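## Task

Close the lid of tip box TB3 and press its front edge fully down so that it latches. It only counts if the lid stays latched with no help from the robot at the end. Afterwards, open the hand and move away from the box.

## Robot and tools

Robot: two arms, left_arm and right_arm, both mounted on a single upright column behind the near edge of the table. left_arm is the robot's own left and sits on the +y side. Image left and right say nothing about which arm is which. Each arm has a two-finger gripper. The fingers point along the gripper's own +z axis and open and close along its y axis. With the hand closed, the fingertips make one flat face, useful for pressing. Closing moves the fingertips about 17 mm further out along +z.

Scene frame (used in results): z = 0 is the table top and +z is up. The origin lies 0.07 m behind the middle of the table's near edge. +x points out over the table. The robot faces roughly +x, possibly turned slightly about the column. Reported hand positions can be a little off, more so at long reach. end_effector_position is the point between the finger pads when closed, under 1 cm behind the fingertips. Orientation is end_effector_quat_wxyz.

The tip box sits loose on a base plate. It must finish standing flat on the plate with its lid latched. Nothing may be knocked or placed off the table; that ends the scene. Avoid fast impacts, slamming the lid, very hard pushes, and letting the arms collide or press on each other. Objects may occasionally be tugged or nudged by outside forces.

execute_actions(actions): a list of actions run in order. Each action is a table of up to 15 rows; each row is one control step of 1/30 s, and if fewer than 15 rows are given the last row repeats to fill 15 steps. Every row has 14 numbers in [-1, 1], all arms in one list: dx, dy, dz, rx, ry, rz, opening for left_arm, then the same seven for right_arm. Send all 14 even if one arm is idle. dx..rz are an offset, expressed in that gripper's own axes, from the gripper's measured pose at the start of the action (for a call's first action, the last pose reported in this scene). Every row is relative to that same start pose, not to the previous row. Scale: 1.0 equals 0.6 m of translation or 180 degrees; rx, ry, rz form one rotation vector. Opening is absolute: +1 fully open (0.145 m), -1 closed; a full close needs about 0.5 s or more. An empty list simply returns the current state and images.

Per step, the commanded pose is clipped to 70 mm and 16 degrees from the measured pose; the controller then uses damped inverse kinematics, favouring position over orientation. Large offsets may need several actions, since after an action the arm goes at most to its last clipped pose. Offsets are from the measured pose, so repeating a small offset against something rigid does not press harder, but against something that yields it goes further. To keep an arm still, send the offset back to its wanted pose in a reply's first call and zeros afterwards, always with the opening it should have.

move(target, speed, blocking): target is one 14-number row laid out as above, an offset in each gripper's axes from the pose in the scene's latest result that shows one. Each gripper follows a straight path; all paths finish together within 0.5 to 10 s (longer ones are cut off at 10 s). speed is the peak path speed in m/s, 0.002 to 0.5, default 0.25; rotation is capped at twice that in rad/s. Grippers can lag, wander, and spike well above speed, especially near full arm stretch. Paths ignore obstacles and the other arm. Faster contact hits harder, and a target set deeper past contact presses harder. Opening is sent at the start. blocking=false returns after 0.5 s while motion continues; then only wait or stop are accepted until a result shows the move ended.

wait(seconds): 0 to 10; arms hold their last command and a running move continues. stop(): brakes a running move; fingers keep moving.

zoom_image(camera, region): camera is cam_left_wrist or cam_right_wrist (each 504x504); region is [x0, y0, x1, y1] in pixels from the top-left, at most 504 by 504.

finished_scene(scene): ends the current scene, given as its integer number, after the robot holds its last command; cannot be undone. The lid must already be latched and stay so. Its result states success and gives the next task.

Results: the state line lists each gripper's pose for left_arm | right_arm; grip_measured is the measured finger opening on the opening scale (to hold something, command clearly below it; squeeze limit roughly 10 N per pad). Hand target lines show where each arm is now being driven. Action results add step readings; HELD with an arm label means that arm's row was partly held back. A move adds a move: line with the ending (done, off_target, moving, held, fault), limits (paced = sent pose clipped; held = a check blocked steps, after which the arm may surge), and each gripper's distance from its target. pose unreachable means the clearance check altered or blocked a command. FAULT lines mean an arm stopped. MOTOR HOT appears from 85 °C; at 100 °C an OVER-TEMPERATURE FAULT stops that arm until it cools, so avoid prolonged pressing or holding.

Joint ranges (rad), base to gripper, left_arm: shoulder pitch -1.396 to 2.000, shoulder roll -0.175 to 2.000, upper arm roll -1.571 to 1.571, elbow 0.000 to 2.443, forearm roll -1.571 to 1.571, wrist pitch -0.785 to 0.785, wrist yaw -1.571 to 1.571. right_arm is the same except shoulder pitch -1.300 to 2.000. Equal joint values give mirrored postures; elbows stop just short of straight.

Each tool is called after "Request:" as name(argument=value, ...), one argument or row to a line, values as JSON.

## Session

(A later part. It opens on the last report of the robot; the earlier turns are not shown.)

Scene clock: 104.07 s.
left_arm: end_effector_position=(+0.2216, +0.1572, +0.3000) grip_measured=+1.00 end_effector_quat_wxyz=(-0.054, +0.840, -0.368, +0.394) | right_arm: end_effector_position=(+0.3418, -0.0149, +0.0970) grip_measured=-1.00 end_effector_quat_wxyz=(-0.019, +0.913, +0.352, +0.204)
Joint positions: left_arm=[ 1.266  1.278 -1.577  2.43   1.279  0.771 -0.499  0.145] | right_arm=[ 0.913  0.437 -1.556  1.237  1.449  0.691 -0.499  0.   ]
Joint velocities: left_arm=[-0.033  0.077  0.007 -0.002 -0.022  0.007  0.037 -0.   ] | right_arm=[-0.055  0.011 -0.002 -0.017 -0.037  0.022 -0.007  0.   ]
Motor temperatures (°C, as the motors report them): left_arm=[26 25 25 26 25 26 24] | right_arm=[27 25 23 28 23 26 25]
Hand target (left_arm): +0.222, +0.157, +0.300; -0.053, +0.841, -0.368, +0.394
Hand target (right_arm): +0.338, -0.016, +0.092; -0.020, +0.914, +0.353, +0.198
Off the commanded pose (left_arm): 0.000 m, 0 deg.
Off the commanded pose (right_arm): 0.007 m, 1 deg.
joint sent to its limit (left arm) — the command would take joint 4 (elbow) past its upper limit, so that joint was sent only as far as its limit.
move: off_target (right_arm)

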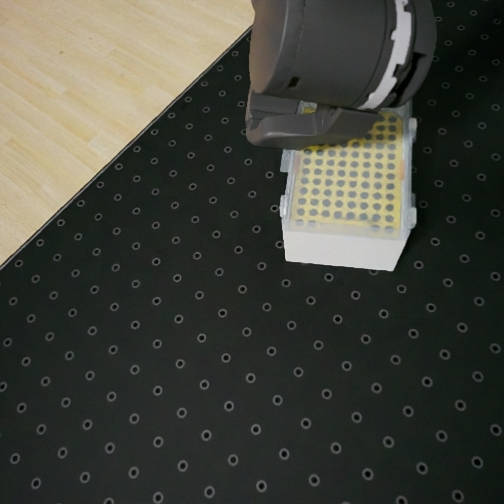

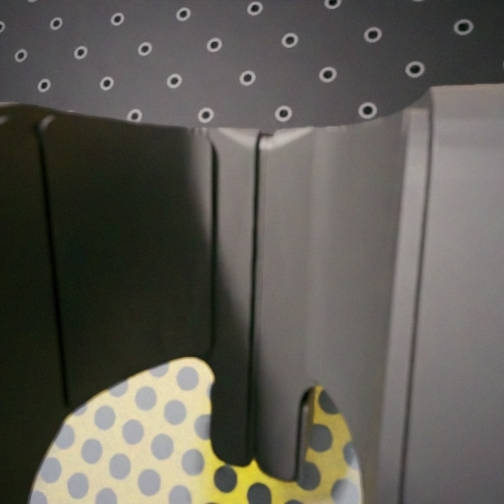

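Request:
move(
  target=[0,0,0,0,0,0,1,-0.105,0.055,0.005,0,-0.02,0,-1],
  speed=0.035,
)

Request:
move(
  target=[0,0,0,0,0,0,1,0.012,-0.003,-0.025,0,-0.02,0,0.3],
  speed=0.02,
)

Scene clock: 112.40 s.
left_arm: end_effector_position=(+0.2216, +0.1572, +0.3000) grip_measured=+1.00 end_effector_quat_wxyz=(-0.054, +0.840, -0.368, +0.394) | right_arm: end_effector_position=(+0.3400, -0.0586, +0.0959) grip_measured=-1.00 end_effector_quat_wxyz=(-0.033, +0.911, +0.346, +0.222)
Joint positions: left_arm=[ 1.266  1.278 -1.577  2.43   1.279  0.771 -0.499  0.145] | right_arm=[ 0.877  0.623 -1.553  1.342  1.359  0.608 -0.387  0.   ]
Joint velocities: left_arm=[-0.011 -0.055 -0.007  0.012 -0.051 -0.095  0.051 -0.   ] | right_arm=[-0.011 -0.033 -0.002  0.022 -0.11   0.007 -0.125  0.   ]
Motor temperatures (°C, as the motors report them): left_arm=[26 25 25 26 25 26 24] | right_arm=[27 25 23 28 23 26 25]
Hand target (left_arm): +0.222, +0.157, +0.300; -0.053, +0.841, -0.368, +0.394
Hand target (right_arm): +0.321, -0.079, +0.075; -0.008, +0.919, +0.354, +0.175
Off the commanded pose (left_arm): 0.000 m, 0 deg.
Off the commanded pose (right_arm): 0.035 m, 6 deg.
joint sent to its limit (left arm) — the command would take joint 4 (elbow) past its upper limit, so that joint was sent only as far as its limit.
joint sent to its limit (right arm) — the command would take joint 3 (upper arm roll) past its lower limit, so that joint was sent only as far as its limit.
move: off_target (right_arm)

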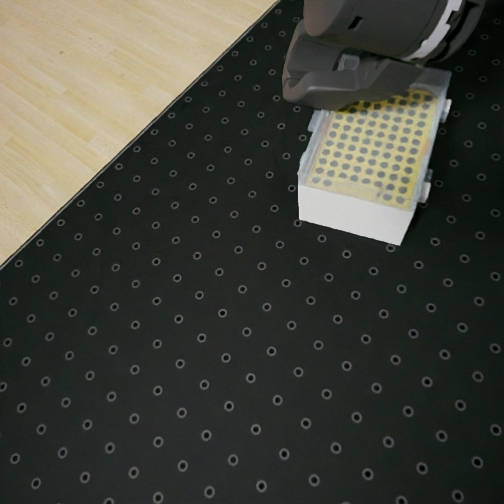

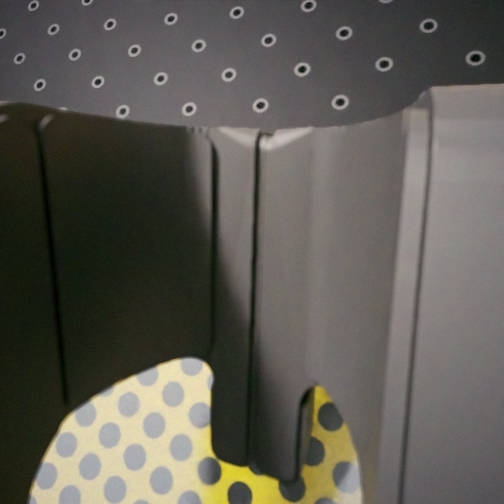

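Scene clock: 114.20 s.
left_arm: end_effector_position=(+0.2216, +0.1572, +0.3000) grip_measured=+1.00 end_effector_quat_wxyz=(-0.054, +0.840, -0.368, +0.394) | right_arm: end_effector_position=(+0.3376, -0.0562, +0.1114) grip_measured=+0.30 end_effector_quat_wxyz=(-0.024, +0.918, +0.345, +0.193)
Joint positions: left_arm=[ 1.266  1.278 -1.577  2.43   1.279  0.771 -0.499  0.145] | right_arm=[ 0.93   0.624 -1.547  1.39   1.462  0.715 -0.458  0.098]
Joint velocities: left_arm=[ 0.033 -0.033  0.002 -0.017 -0.007 -0.051  0.051 -0.   ] | right_arm=[ 0.011  0.011 -0.002  0.007 -0.022  0.007  0.007 -0.   ]
Motor temperatures (°C, as the motors report them): left_arm=[26 25 25 26 25 26 24] | right_arm=[27 25 23 28 23 26 25]
Hand target (left_arm): +0.222, +0.157, +0.300; -0.053, +0.841, -0.368, +0.394
Hand target (right_arm): +0.338, -0.056, +0.112; -0.022, +0.918, +0.346, +0.194
Off the commanded pose (left_arm): 0.000 m, 0 deg.
Off the commanded pose (right_arm): 0.001 m, 0 deg.
joint sent to its limit (left arm) — the command would take joint 4 (elbow) past its upper limit, so that joint was sent only as far as its limit.
move: done

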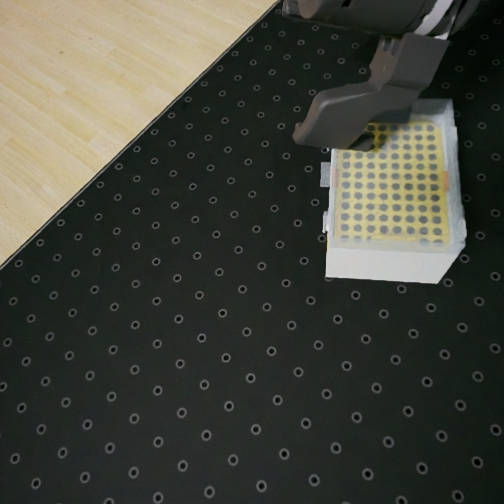

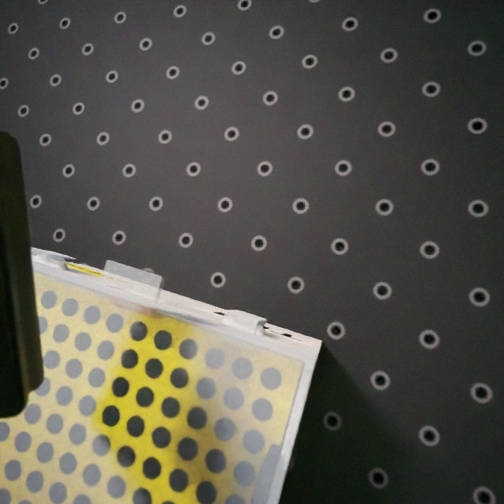

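Request:
move(
  target=[0,0,0,0,0,0,1,0.031,-0.052,0.012,0,0,0,0.3],
  speed=0.05,
)

Scene clock: 119.93 s.
left_arm: end_effector_position=(+0.2216, +0.1572, +0.3000) grip_measured=+1.00 end_effector_quat_wxyz=(-0.054, +0.840, -0.368, +0.394) | right_arm: end_effector_position=(+0.3334, -0.0178, +0.1103) grip_measured=+0.30 end_effector_quat_wxyz=(-0.026, +0.917, +0.346, +0.196)
Joint positions: left_arm=[ 1.266  1.278 -1.577  2.43   1.279  0.771 -0.499  0.145] | right_arm=[ 0.93   0.49  -1.547  1.341  1.527  0.716 -0.562  0.098]
Joint velocities: left_arm=[-0.033  0.011  0.007 -0.012  0.037 -0.022 -0.007  0.   ] | right_arm=[-0.033  0.011  0.007  0.012 -0.007 -0.066  0.037  0.   ]
Motor temperatures (°C, as the motors report them): left_arm=[26 25 25 26 25 26 24] | right_arm=[27 25 23 28 23 26 25]
Hand target (left_arm): +0.222, +0.157, +0.300; -0.053, +0.841, -0.368, +0.394
Hand target (right_arm): +0.333, -0.020, +0.109; -0.023, +0.918, +0.345, +0.194
Off the commanded pose (left_arm): 0.000 m, 0 deg.
Off the commanded pose (right_arm): 0.002 m, 0 deg.
joint sent to its limit (left arm) — the command would take joint 4 (elbow) past its upper limit, so that joint was sent only as far as its limit.
move: done

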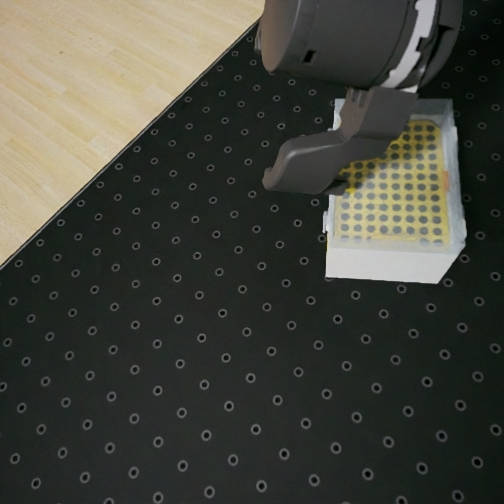

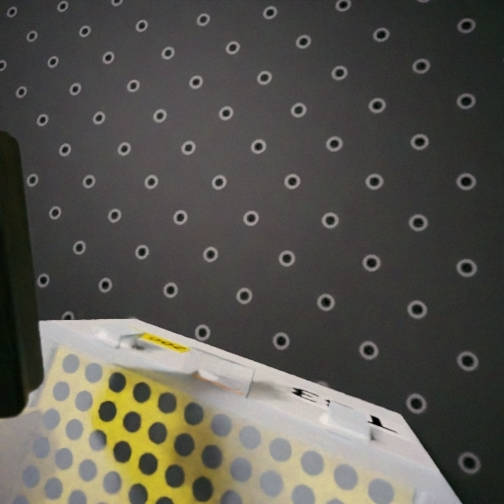

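Request:
move(
  target=[0,0,0,0,0,0,1,-0.018,-0.004,-0.008,0,0,0,-1],
  speed=0.04,
)

Request:
move(
  target=[0,0,0,0,0,0,1,-0.014,-0.003,0.025,0,0,0,-1],
  speed=0.02,
)

Request:
move(
  target=[0,0,0,0,0,0,1,-0.05,-0.008,0.022,0,-0.02,0,-1],
  speed=0.025,
)

Scene clock: 130.67 s.
left_arm: end_effector_position=(+0.2216, +0.1572, +0.3000) grip_measured=+1.00 end_effector_quat_wxyz=(-0.054, +0.840, -0.368, +0.394) | right_arm: end_effector_position=(+0.3233, -0.0232, +0.1111) grip_measured=-1.00 end_effector_quat_wxyz=(-0.027, +0.916, +0.348, +0.195)
Joint positions: left_arm=[ 1.266  1.278 -1.577  2.43   1.279  0.771 -0.499  0.145] | right_arm=[ 0.912  0.531 -1.547  1.41   1.535  0.708 -0.595  0.   ]
Joint velocities: left_arm=[-0.033 -0.033 -0.007  0.012  0.051 -0.037 -0.051 -0.   ] | right_arm=[-0.033 -0.011  0.017 -0.002 -0.022  0.037 -0.022  0.   ]
Motor temperatures (°C, as the motors report them): left_arm=[26 25 25 26 25 26 24] | right_arm=[27 25 23 28 23 26 25]
Hand target (left_arm): +0.222, +0.157, +0.300; -0.053, +0.841, -0.368, +0.394
Hand target (right_arm): +0.323, -0.023, +0.110; -0.027, +0.917, +0.346, +0.195
Off the commanded pose (left_arm): 0.000 m, 0 deg.
Off the commanded pose (right_arm): 0.001 m, 0 deg.
joint sent to its limit (left arm) — the command would take joint 4 (elbow) past its upper limit, so that joint was sent only as far as its limit.
move: done

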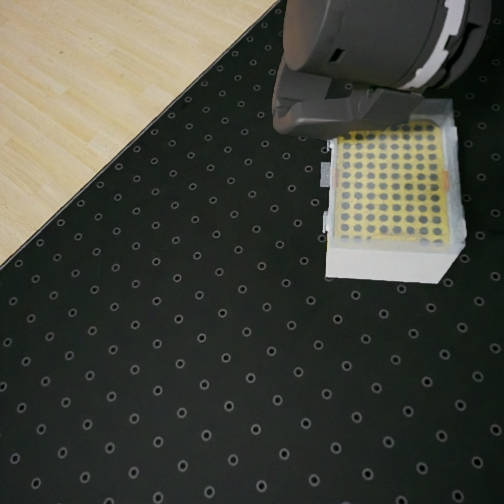

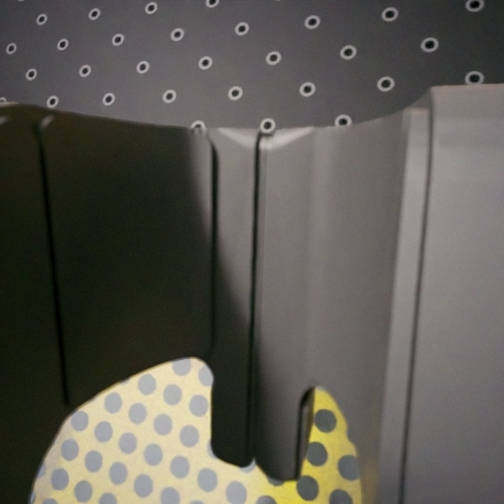

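Scene clock: 131.77 s.
left_arm: end_effector_position=(+0.2216, +0.1572, +0.3000) grip_measured=+1.00 end_effector_quat_wxyz=(-0.054, +0.840, -0.368, +0.394) | right_arm: end_effector_position=(+0.3243, -0.0243, +0.0973) grip_measured=-1.00 end_effector_quat_wxyz=(-0.025, +0.916, +0.348, +0.199)
Joint positions: left_arm=[ 1.266  1.278 -1.577  2.43   1.279  0.771 -0.499  0.145] | right_arm=[ 0.879  0.509 -1.549  1.352  1.475  0.677 -0.552  0.   ]
Joint velocities: left_arm=[-0.055  0.011 -0.017  0.012 -0.037 -0.007  0.007 -0.   ] | right_arm=[-0.077 -0.011  0.012  0.007 -0.022  0.007  0.037 -0.   ]
Motor temperatures (°C, as the motors report them): left_arm=[26 25 25 26 25 26 24] | right_arm=[27 25 23 28 23 26 25]
Hand target (left_arm): +0.222, +0.157, +0.300; -0.053, +0.841, -0.368, +0.394
Hand target (right_arm): +0.321, -0.025, +0.094; -0.027, +0.916, +0.349, +0.195
Off the commanded pose (left_arm): 0.000 m, 0 deg.
Off the commanded pose (right_arm): 0.004 m, 1 deg.
joint sent to its limit (left arm) — the command would take joint 4 (elbow) past its upper limit, so that joint was sent only as far as its limit.
move: off_target (right_arm)

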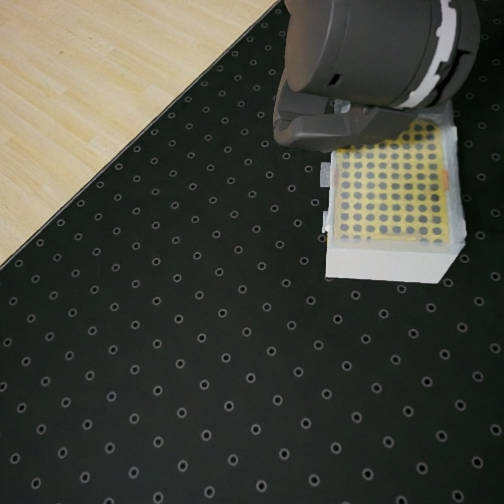

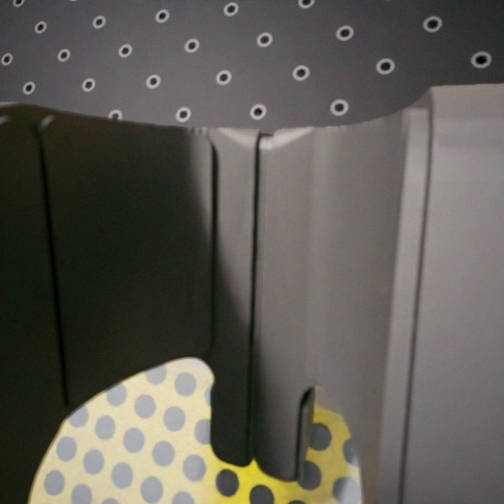

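Scene clock: 133.33 s.
left_arm: end_effector_position=(+0.2216, +0.1572, +0.3000) grip_measured=+1.00 end_effector_quat_wxyz=(-0.054, +0.840, -0.368, +0.394) | right_arm: end_effector_position=(+0.3248, -0.0245, +0.0950) grip_measured=-1.00 end_effector_quat_wxyz=(-0.023, +0.914, +0.344, +0.213)
Joint positions: left_arm=[ 1.266  1.278 -1.577  2.43   1.279  0.771 -0.499  0.145] | right_arm=[ 0.853  0.511 -1.534  1.355  1.441  0.652 -0.562  0.   ]
Joint velocities: left_arm=[ 0.011 -0.077  0.002 -0.012 -0.007  0.007  0.022 -0.   ] | right_arm=[-0.099 -0.033 -0.002 -0.002 -0.037  0.037 -0.066  0.   ]
Motor temperatures (°C, as the motors report them): left_arm=[26 25 25 26 25 26 24] | right_arm=[27 25 23 28 23 26 25]
Hand target (left_arm): +0.222, +0.157, +0.300; -0.053, +0.841, -0.368, +0.394
Hand target (right_arm): +0.305, -0.037, +0.075; -0.014, +0.921, +0.349, +0.171
Off the commanded pose (left_arm): 0.000 m, 0 deg.
Off the commanded pose (right_arm): 0.032 m, 5 deg.
joint sent to its limit (left arm) — the command would take joint 4 (elbow) past its upper limit, so that joint was sent only as far as its limit.
move: off_target (right_arm)

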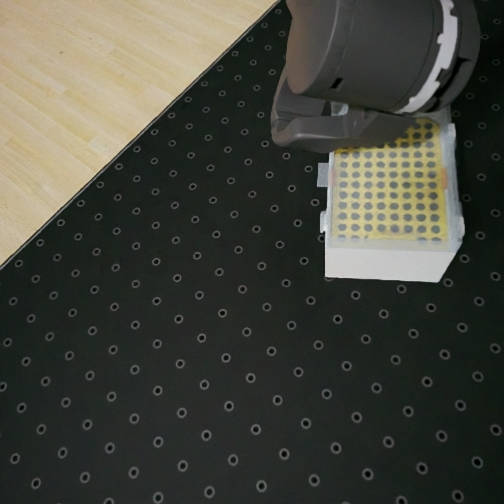

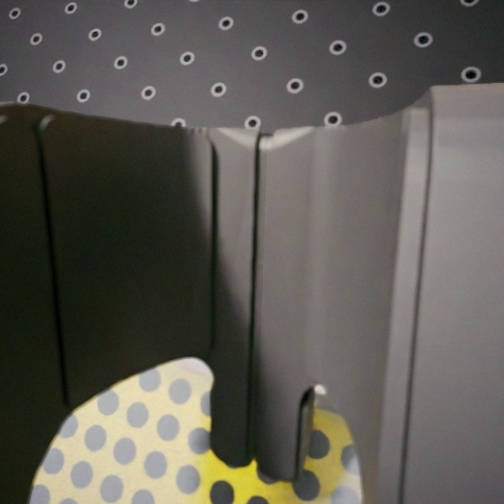

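Request:
move(
  target=[0,0,0,0,0,0,1,-0.095,-0.008,0.024,0,-0.04,0,-1],
  speed=0.035,
)

Request:
zoom_image(
  camera="cam_left_wrist",
  region=[260,90,480,300],
)

Scene clock: 138.33 s.
left_arm: end_effector_position=(+0.2216, +0.1572, +0.3000) grip_measured=+1.00 end_effector_quat_wxyz=(-0.054, +0.840, -0.368, +0.394) | right_arm: end_effector_position=(+0.3242, -0.0263, +0.0951) grip_measured=-1.00 end_effector_quat_wxyz=(-0.028, +0.912, +0.330, +0.242)
Joint positions: left_arm=[ 1.266  1.278 -1.577  2.43   1.279  0.771 -0.499  0.145] | right_arm=[ 0.822  0.538 -1.53   1.391  1.413  0.574 -0.584  0.   ]
Joint velocities: left_arm=[-0.033 -0.011 -0.002  0.002  0.051  0.037 -0.007 -0.   ] | right_arm=[ 0.055  0.055  0.002  0.002  0.007  0.007 -0.037  0.   ]
Motor temperatures (°C, as the motors report them): left_arm=[26 25 25 26 25 26 24] | right_arm=[27 25 23 28 23 26 25]
Hand target (left_arm): +0.222, +0.157, +0.300; -0.053, +0.841, -0.368, +0.394
Hand target (right_arm): +0.288, -0.054, +0.062; -0.002, +0.925, +0.346, +0.156
Off the commanded pose (left_arm): 0.000 m, 0 deg.
Off the commanded pose (right_arm): 0.058 m, 11 deg.
joint sent to its limit (left arm) — the command would take joint 4 (elbow) past its upper limit, so that joint was sent only as far as its limit.
move: off_target (right_arm)

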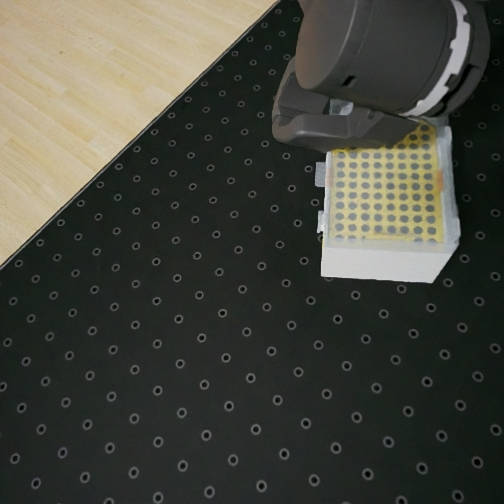

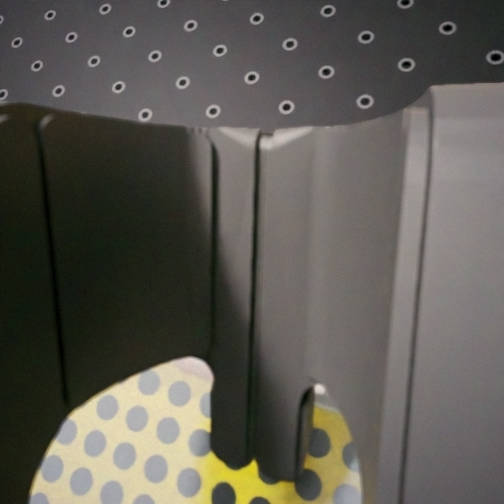

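Region (260, 90, 480, 300) of cam_left_wrist's 504x504 image, scaled by 2.291, with more detail than that image has; it fills the top 481 rows of this view, and the rest is white.

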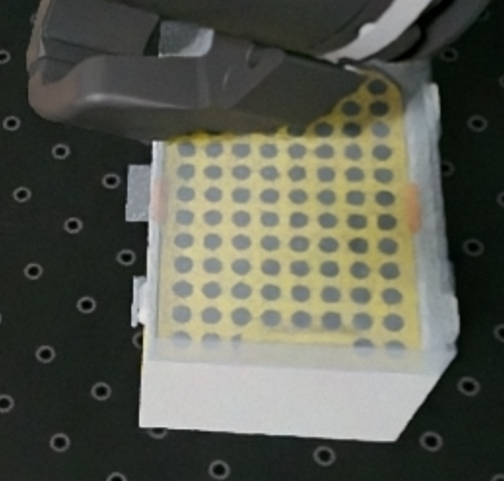

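Request:
move(
  target=[0,0,0,0,0,0,1,0.008,0,-0.022,0,-0.03,0,-1],
  speed=0.03,
)

Request:
move(
  target=[0,0,0,0,0,0,1,0.008,-0.04,0,0,0,0,-1],
  speed=0.04,
)

Request:
move(
  target=[0,0,0,0,0,0,1,-0.014,-0.003,0.025,0,0,0,-1],
  speed=0.02,
)

Request:
move(
  target=[0,0,0,0,0,0,1,-0.09,-0.008,0.035,0,-0.04,0,-1],
  speed=0.03,
)

Scene clock: 147.37 s.
left_arm: end_effector_position=(+0.2216, +0.1572, +0.3000) grip_measured=+1.00 end_effector_quat_wxyz=(-0.054, +0.840, -0.368, +0.394) | right_arm: end_effector_position=(+0.3217, -0.0263, +0.1080) grip_measured=-1.00 end_effector_quat_wxyz=(-0.014, +0.923, +0.329, +0.198)
Joint positions: left_arm=[ 1.266  1.278 -1.577  2.43   1.279  0.771 -0.499  0.145] | right_arm=[ 0.882  0.526 -1.525  1.417  1.558  0.694 -0.67   0.   ]
Joint velocities: left_arm=[ 0.011 -0.055 -0.002 -0.002 -0.022 -0.066 -0.051  0.   ] | right_arm=[-0.055 -0.077 -0.002 -0.002  0.007  0.037 -0.066 -0.   ]
Motor temperatures (°C, as the motors report them): left_arm=[26 25 25 26 25 26 24] | right_arm=[27 25 24 28 24 28 25]
Hand target (left_arm): +0.222, +0.157, +0.300; -0.053, +0.841, -0.368, +0.394
Hand target (right_arm): +0.322, -0.026, +0.109; -0.012, +0.923, +0.329, +0.199
Off the commanded pose (left_arm): 0.000 m, 0 deg.
Off the commanded pose (right_arm): 0.001 m, 0 deg.
joint sent to its limit (left arm) — the command would take joint 4 (elbow) past its upper limit, so that joint was sent only as far as its limit.
move: done

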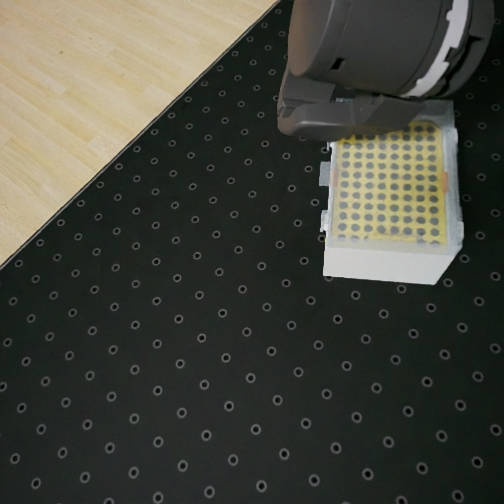

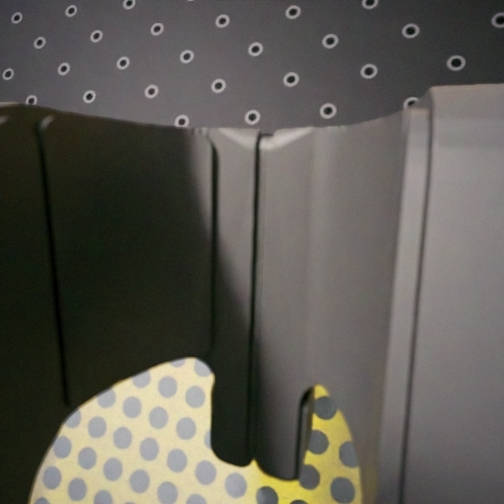

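Scene clock: 148.20 s.
left_arm: end_effector_position=(+0.2216, +0.1572, +0.3000) grip_measured=+1.00 end_effector_quat_wxyz=(-0.054, +0.840, -0.368, +0.394) | right_arm: end_effector_position=(+0.3106, -0.0035, +0.1077) grip_measured=-1.00 end_effector_quat_wxyz=(-0.015, +0.923, +0.330, +0.200)
Joint positions: left_arm=[ 1.266  1.278 -1.577  2.43   1.279  0.771 -0.499  0.145] | right_arm=[ 0.834  0.452 -1.477  1.419  1.564  0.712 -0.761  0.   ]
Joint velocities: left_arm=[ 0.011 -0.033 -0.002 -0.007  0.066  0.022 -0.007  0.   ] | right_arm=[-0.077 -0.033  0.012 -0.012 -0.066 -0.066 -0.022 -0.   ]
Motor temperatures (°C, as the motors report them): left_arm=[26 25 25 26 25 26 24] | right_arm=[27 25 24 28 24 28 25]
Hand target (left_arm): +0.222, +0.157, +0.300; -0.053, +0.841, -0.368, +0.394
Hand target (right_arm): +0.310, -0.005, +0.107; -0.013, +0.923, +0.329, +0.198
Off the commanded pose (left_arm): 0.000 m, 0 deg.
Off the commanded pose (right_arm): 0.001 m, 0 deg.
joint sent to its limit (left arm) — the command would take joint 4 (elbow) past its upper limit, so that joint was sent only as far as its limit.
joint sent to its limit (right arm) — the command would take joint 5 (forearm roll) past its upper limit, so that joint was sent only as far as its limit.
move: done

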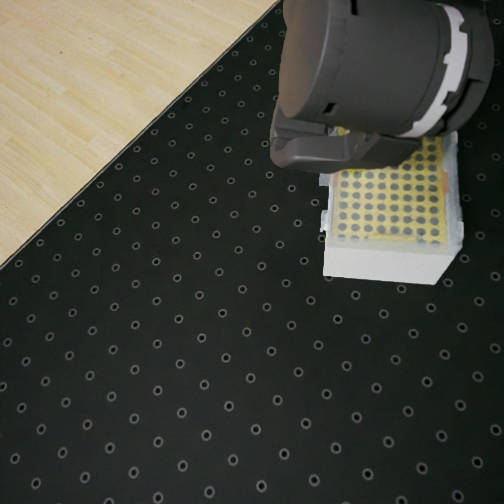

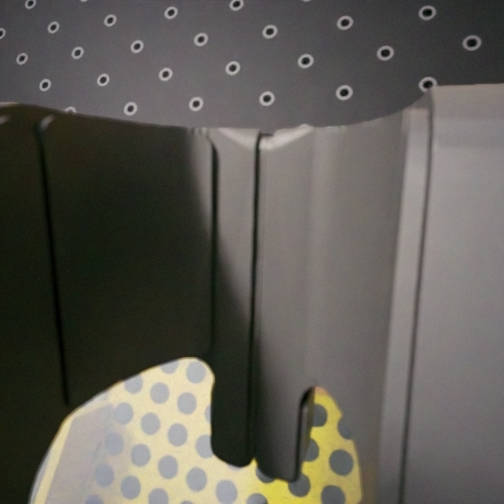

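Scene clock: 149.30 s.
left_arm: end_effector_position=(+0.2216, +0.1572, +0.3000) grip_measured=+1.00 end_effector_quat_wxyz=(-0.054, +0.840, -0.368, +0.394) | right_arm: end_effector_position=(+0.3142, -0.0031, +0.0967) grip_measured=-1.00 end_effector_quat_wxyz=(-0.014, +0.920, +0.330, +0.210)
Joint positions: left_arm=[ 1.266  1.278 -1.577  2.43   1.279  0.771 -0.499  0.145] | right_arm=[ 0.81   0.431 -1.481  1.363  1.495  0.679 -0.71   0.   ]
Joint velocities: left_arm=[ 0.033 -0.033  0.007  0.007 -0.007  0.022 -0.022  0.   ] | right_arm=[-0.011 -0.033 -0.007  0.007  0.007  0.022 -0.066  0.   ]
Motor temperatures (°C, as the motors report them): left_arm=[26 25 25 26 25 26 24] | right_arm=[27 25 24 28 24 28 25]
Hand target (left_arm): +0.222, +0.157, +0.300; -0.053, +0.841, -0.368, +0.394
Hand target (right_arm): +0.309, -0.005, +0.091; -0.015, +0.922, +0.331, +0.200
Off the commanded pose (left_arm): 0.000 m, 0 deg.
Off the commanded pose (right_arm): 0.008 m, 1 deg.
joint sent to its limit (left arm) — the command would take joint 4 (elbow) past its upper limit, so that joint was sent only as far as its limit.
move: off_target (right_arm)

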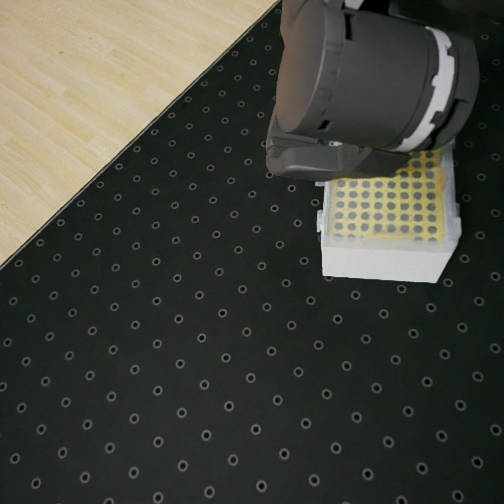

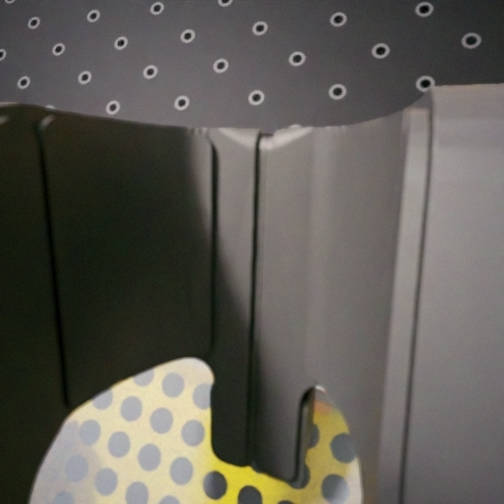

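Scene clock: 151.63 s.
left_arm: end_effector_position=(+0.2216, +0.1572, +0.3000) grip_measured=+1.00 end_effector_quat_wxyz=(-0.054, +0.840, -0.368, +0.394) | right_arm: end_effector_position=(+0.3140, -0.0046, +0.0934) grip_measured=-1.00 end_effector_quat_wxyz=(-0.012, +0.919, +0.319, +0.229)
Joint positions: left_arm=[ 1.266  1.278 -1.577  2.43   1.279  0.771 -0.499  0.145] | right_arm=[ 0.742  0.433 -1.418  1.372  1.413  0.663 -0.719  0.   ]
Joint velocities: left_arm=[-0.033  0.165  0.002  0.002  0.007  0.022 -0.022 -0.   ] | right_arm=[-0.143 -0.033  0.002  0.017  0.007 -0.022 -0.051  0.   ]
Motor temperatures (°C, as the motors report them): left_arm=[26 25 25 26 25 26 24] | right_arm=[27 25 24 28 24 28 25]
Hand target (left_arm): +0.222, +0.157, +0.300; -0.053, +0.841, -0.368, +0.394
Hand target (right_arm): +0.280, -0.029, +0.059; +0.006, +0.931, +0.331, +0.152
Off the commanded pose (left_arm): 0.000 m, 0 deg.
Off the commanded pose (right_arm): 0.055 m, 9 deg.
joint sent to its limit (left arm) — the command would take joint 4 (elbow) past its upper limit, so that joint was sent only as far as its limit.
move: off_target (right_arm)

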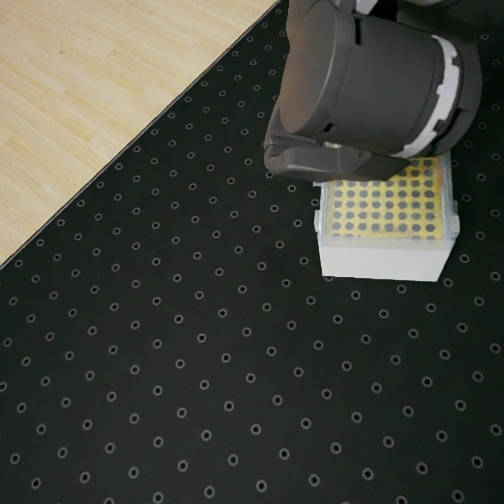

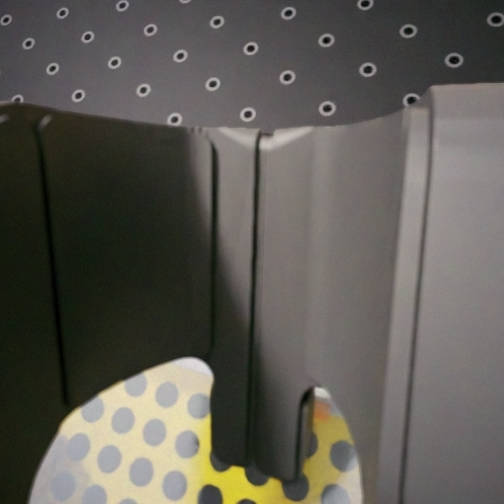

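Request:
move(
  target=[0,0,0,0,0,0,1,0.012,0,-0.045,0,0,0,-1],
  speed=0.04,
)

Request:
move(
  target=[-0.057,-0.068,0.327,-0.155,0.069,0.094,1,-0.17,0.13,-0.17,0,0.08,0,-1],
  speed=0.15,
)

Scene clock: 158.30 s.
left_arm: end_effector_position=(+0.2216, +0.1572, +0.3000) grip_measured=+1.00 end_effector_quat_wxyz=(-0.054, +0.840, -0.368, +0.394) | right_arm: end_effector_position=(+0.3071, -0.0039, +0.1199) grip_measured=-1.00 end_effector_quat_wxyz=(-0.014, +0.920, +0.318, +0.229)
Joint positions: left_arm=[ 1.266  1.278 -1.577  2.43   1.279  0.771 -0.499  0.145] | right_arm=[ 0.757  0.481 -1.379  1.518  1.511  0.719 -0.841  0.   ]
Joint velocities: left_arm=[-0.033  0.033  0.007  0.002 -0.037 -0.037  0.022 -0.   ] | right_arm=[ 0.033 -0.077  0.007 -0.012 -0.022 -0.022 -0.066 -0.   ]
Motor temperatures (°C, as the motors report them): left_arm=[26 25 25 26 25 26 24] | right_arm=[27 25 24 28 24 28 25]
Hand target (left_arm): +0.222, +0.157, +0.300; -0.053, +0.841, -0.368, +0.394
Hand target (right_arm): +0.308, -0.005, +0.121; -0.012, +0.920, +0.318, +0.229
Off the commanded pose (left_arm): 0.000 m, 0 deg.
Off the commanded pose (right_arm): 0.001 m, 0 deg.
joint sent to its limit (left arm) — the command would take joint 4 (elbow) past its upper limit, so that joint was sent only as far as its limit.
move: done

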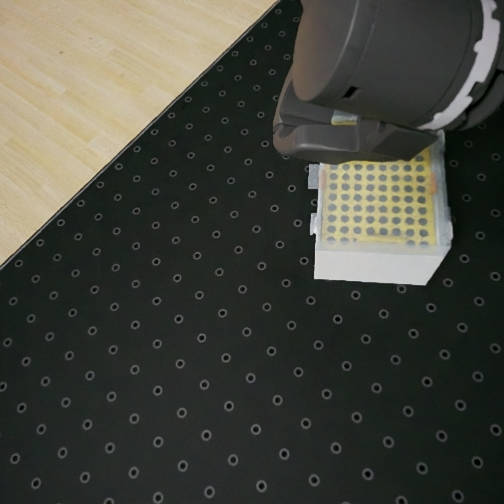

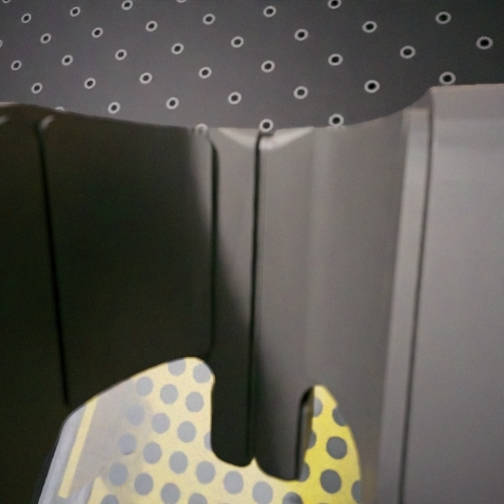

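Scene clock: 160.67 s.
left_arm: end_effector_position=(+0.3697, +0.1682, +0.1623) grip_measured=+1.00 end_effector_quat_wxyz=(+0.125, +0.715, -0.578, +0.372) | right_arm: end_effector_position=(+0.2420, -0.1445, +0.1780) grip_measured=-1.00 end_effector_quat_wxyz=(-0.051, +0.883, +0.316, +0.343)
Joint positions: left_arm=[ 1.097  0.535 -1.577  0.798  0.62  -0.173  0.753  0.145] | right_arm=[ 0.485  1.371 -1.384  2.154  1.154  0.25  -0.521  0.   ]
Joint velocities: left_arm=[ 0.121  0.033 -0.002 -0.007  0.037  0.081 -0.007  0.   ] | right_arm=[-0.121  0.011  0.002  0.017  0.007 -0.081 -0.022  0.   ]
Motor temperatures (°C, as the motors report them): left_arm=[26 25 25 26 25 26 24] | right_arm=[27 25 24 28 24 28 25]
Hand target (left_arm): +0.368, +0.168, +0.161; +0.129, +0.715, -0.579, +0.370
Hand target (right_arm): +0.240, -0.143, +0.177; -0.056, +0.883, +0.318, +0.341
Off the commanded pose (left_arm): 0.003 m, 1 deg.
Off the commanded pose (right_arm): 0.003 m, 0 deg.
move: done

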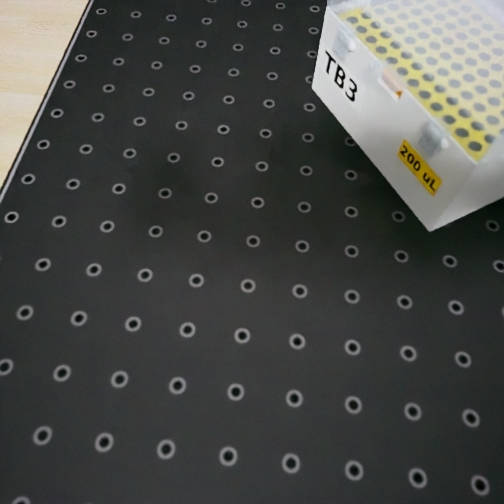

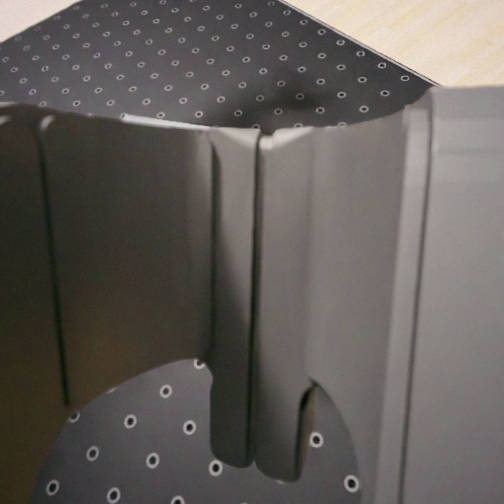

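Request:
move(
  target=[-0.04,0.09,-0.02,-0.03,0.09,0,1,0,0,0,0,0,0,-1],
  speed=0.15,
)

Request:
zoom_image(
  camera="cam_left_wrist",
  region=[150,0,450,300],
)

Scene clock: 168.43 s.
left_arm: end_effector_position=(+0.3138, +0.1786, +0.1404) grip_measured=+1.00 end_effector_quat_wxyz=(+0.236, +0.652, -0.570, +0.440) | right_arm: end_effector_position=(+0.2420, -0.1445, +0.1780) grip_measured=-1.00 end_effector_quat_wxyz=(-0.051, +0.883, +0.316, +0.343)
Joint positions: left_arm=[ 0.921  0.603 -1.53   0.691  0.784 -0.581  0.933  0.145] | right_arm=[ 0.485  1.371 -1.384  2.154  1.154  0.25  -0.521  0.   ]
Joint velocities: left_arm=[-0.011 -0.011 -0.022  0.002 -0.051  0.066  0.037 -0.   ] | right_arm=[-0.077 -0.033 -0.012  0.007 -0.022  0.066  0.037  0.   ]
Motor temperatures (°C, as the motors report them): left_arm=[27 25 25 26 25 26 24] | right_arm=[26 25 24 28 24 27 25]
Hand target (left_arm): +0.314, +0.178, +0.141; +0.238, +0.650, -0.571, +0.441
Hand target (right_arm): +0.242, -0.145, +0.178; -0.051, +0.883, +0.316, +0.343
Off the commanded pose (left_arm): 0.002 m, 1 deg.
Off the commanded pose (right_arm): 0.000 m, 0 deg.
move: done

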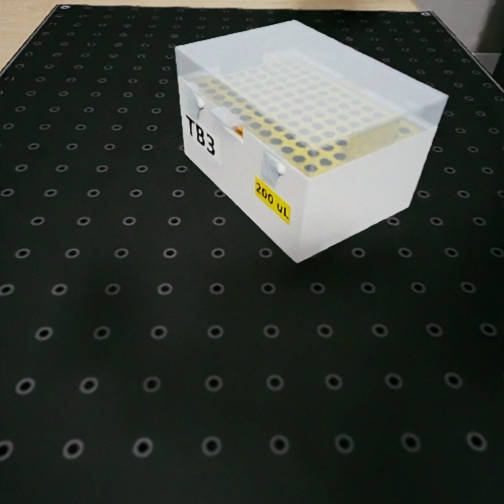

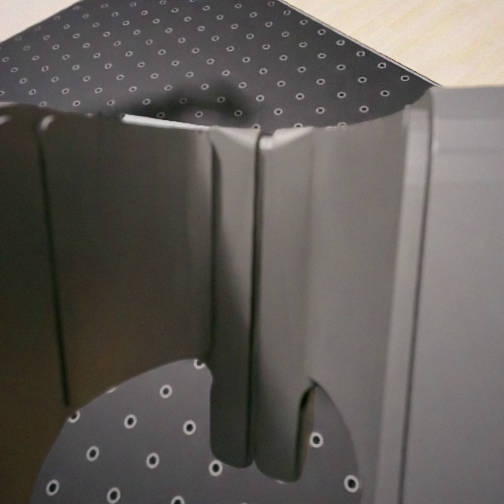

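Region (150, 0, 450, 300) of cam_left_wrist's 504x504 image, scaled by 1.680, with more detail than that image has.

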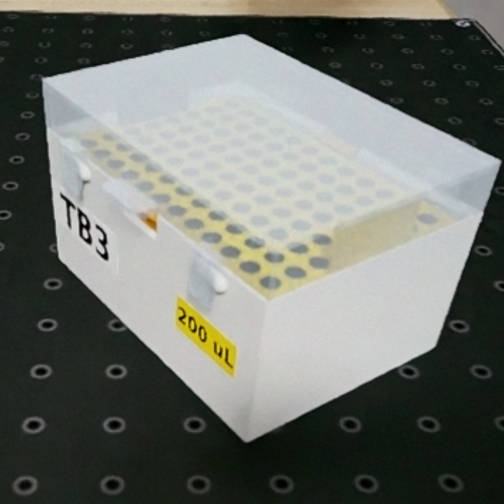

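Request:
zoom_image(
  camera="cam_left_wrist",
  region=[175,70,325,220],
)

Region (175, 70, 325, 220) of cam_left_wrist's 504x504 image, scaled by 3.360, with more detail than that image has.

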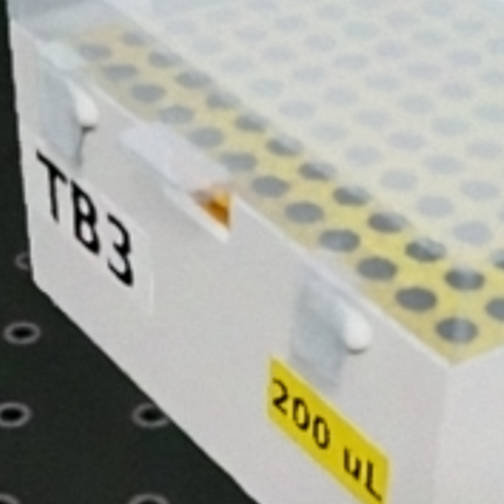

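Request:
finished_scene(
  scene=2,
)

The scene is finished: the task was done.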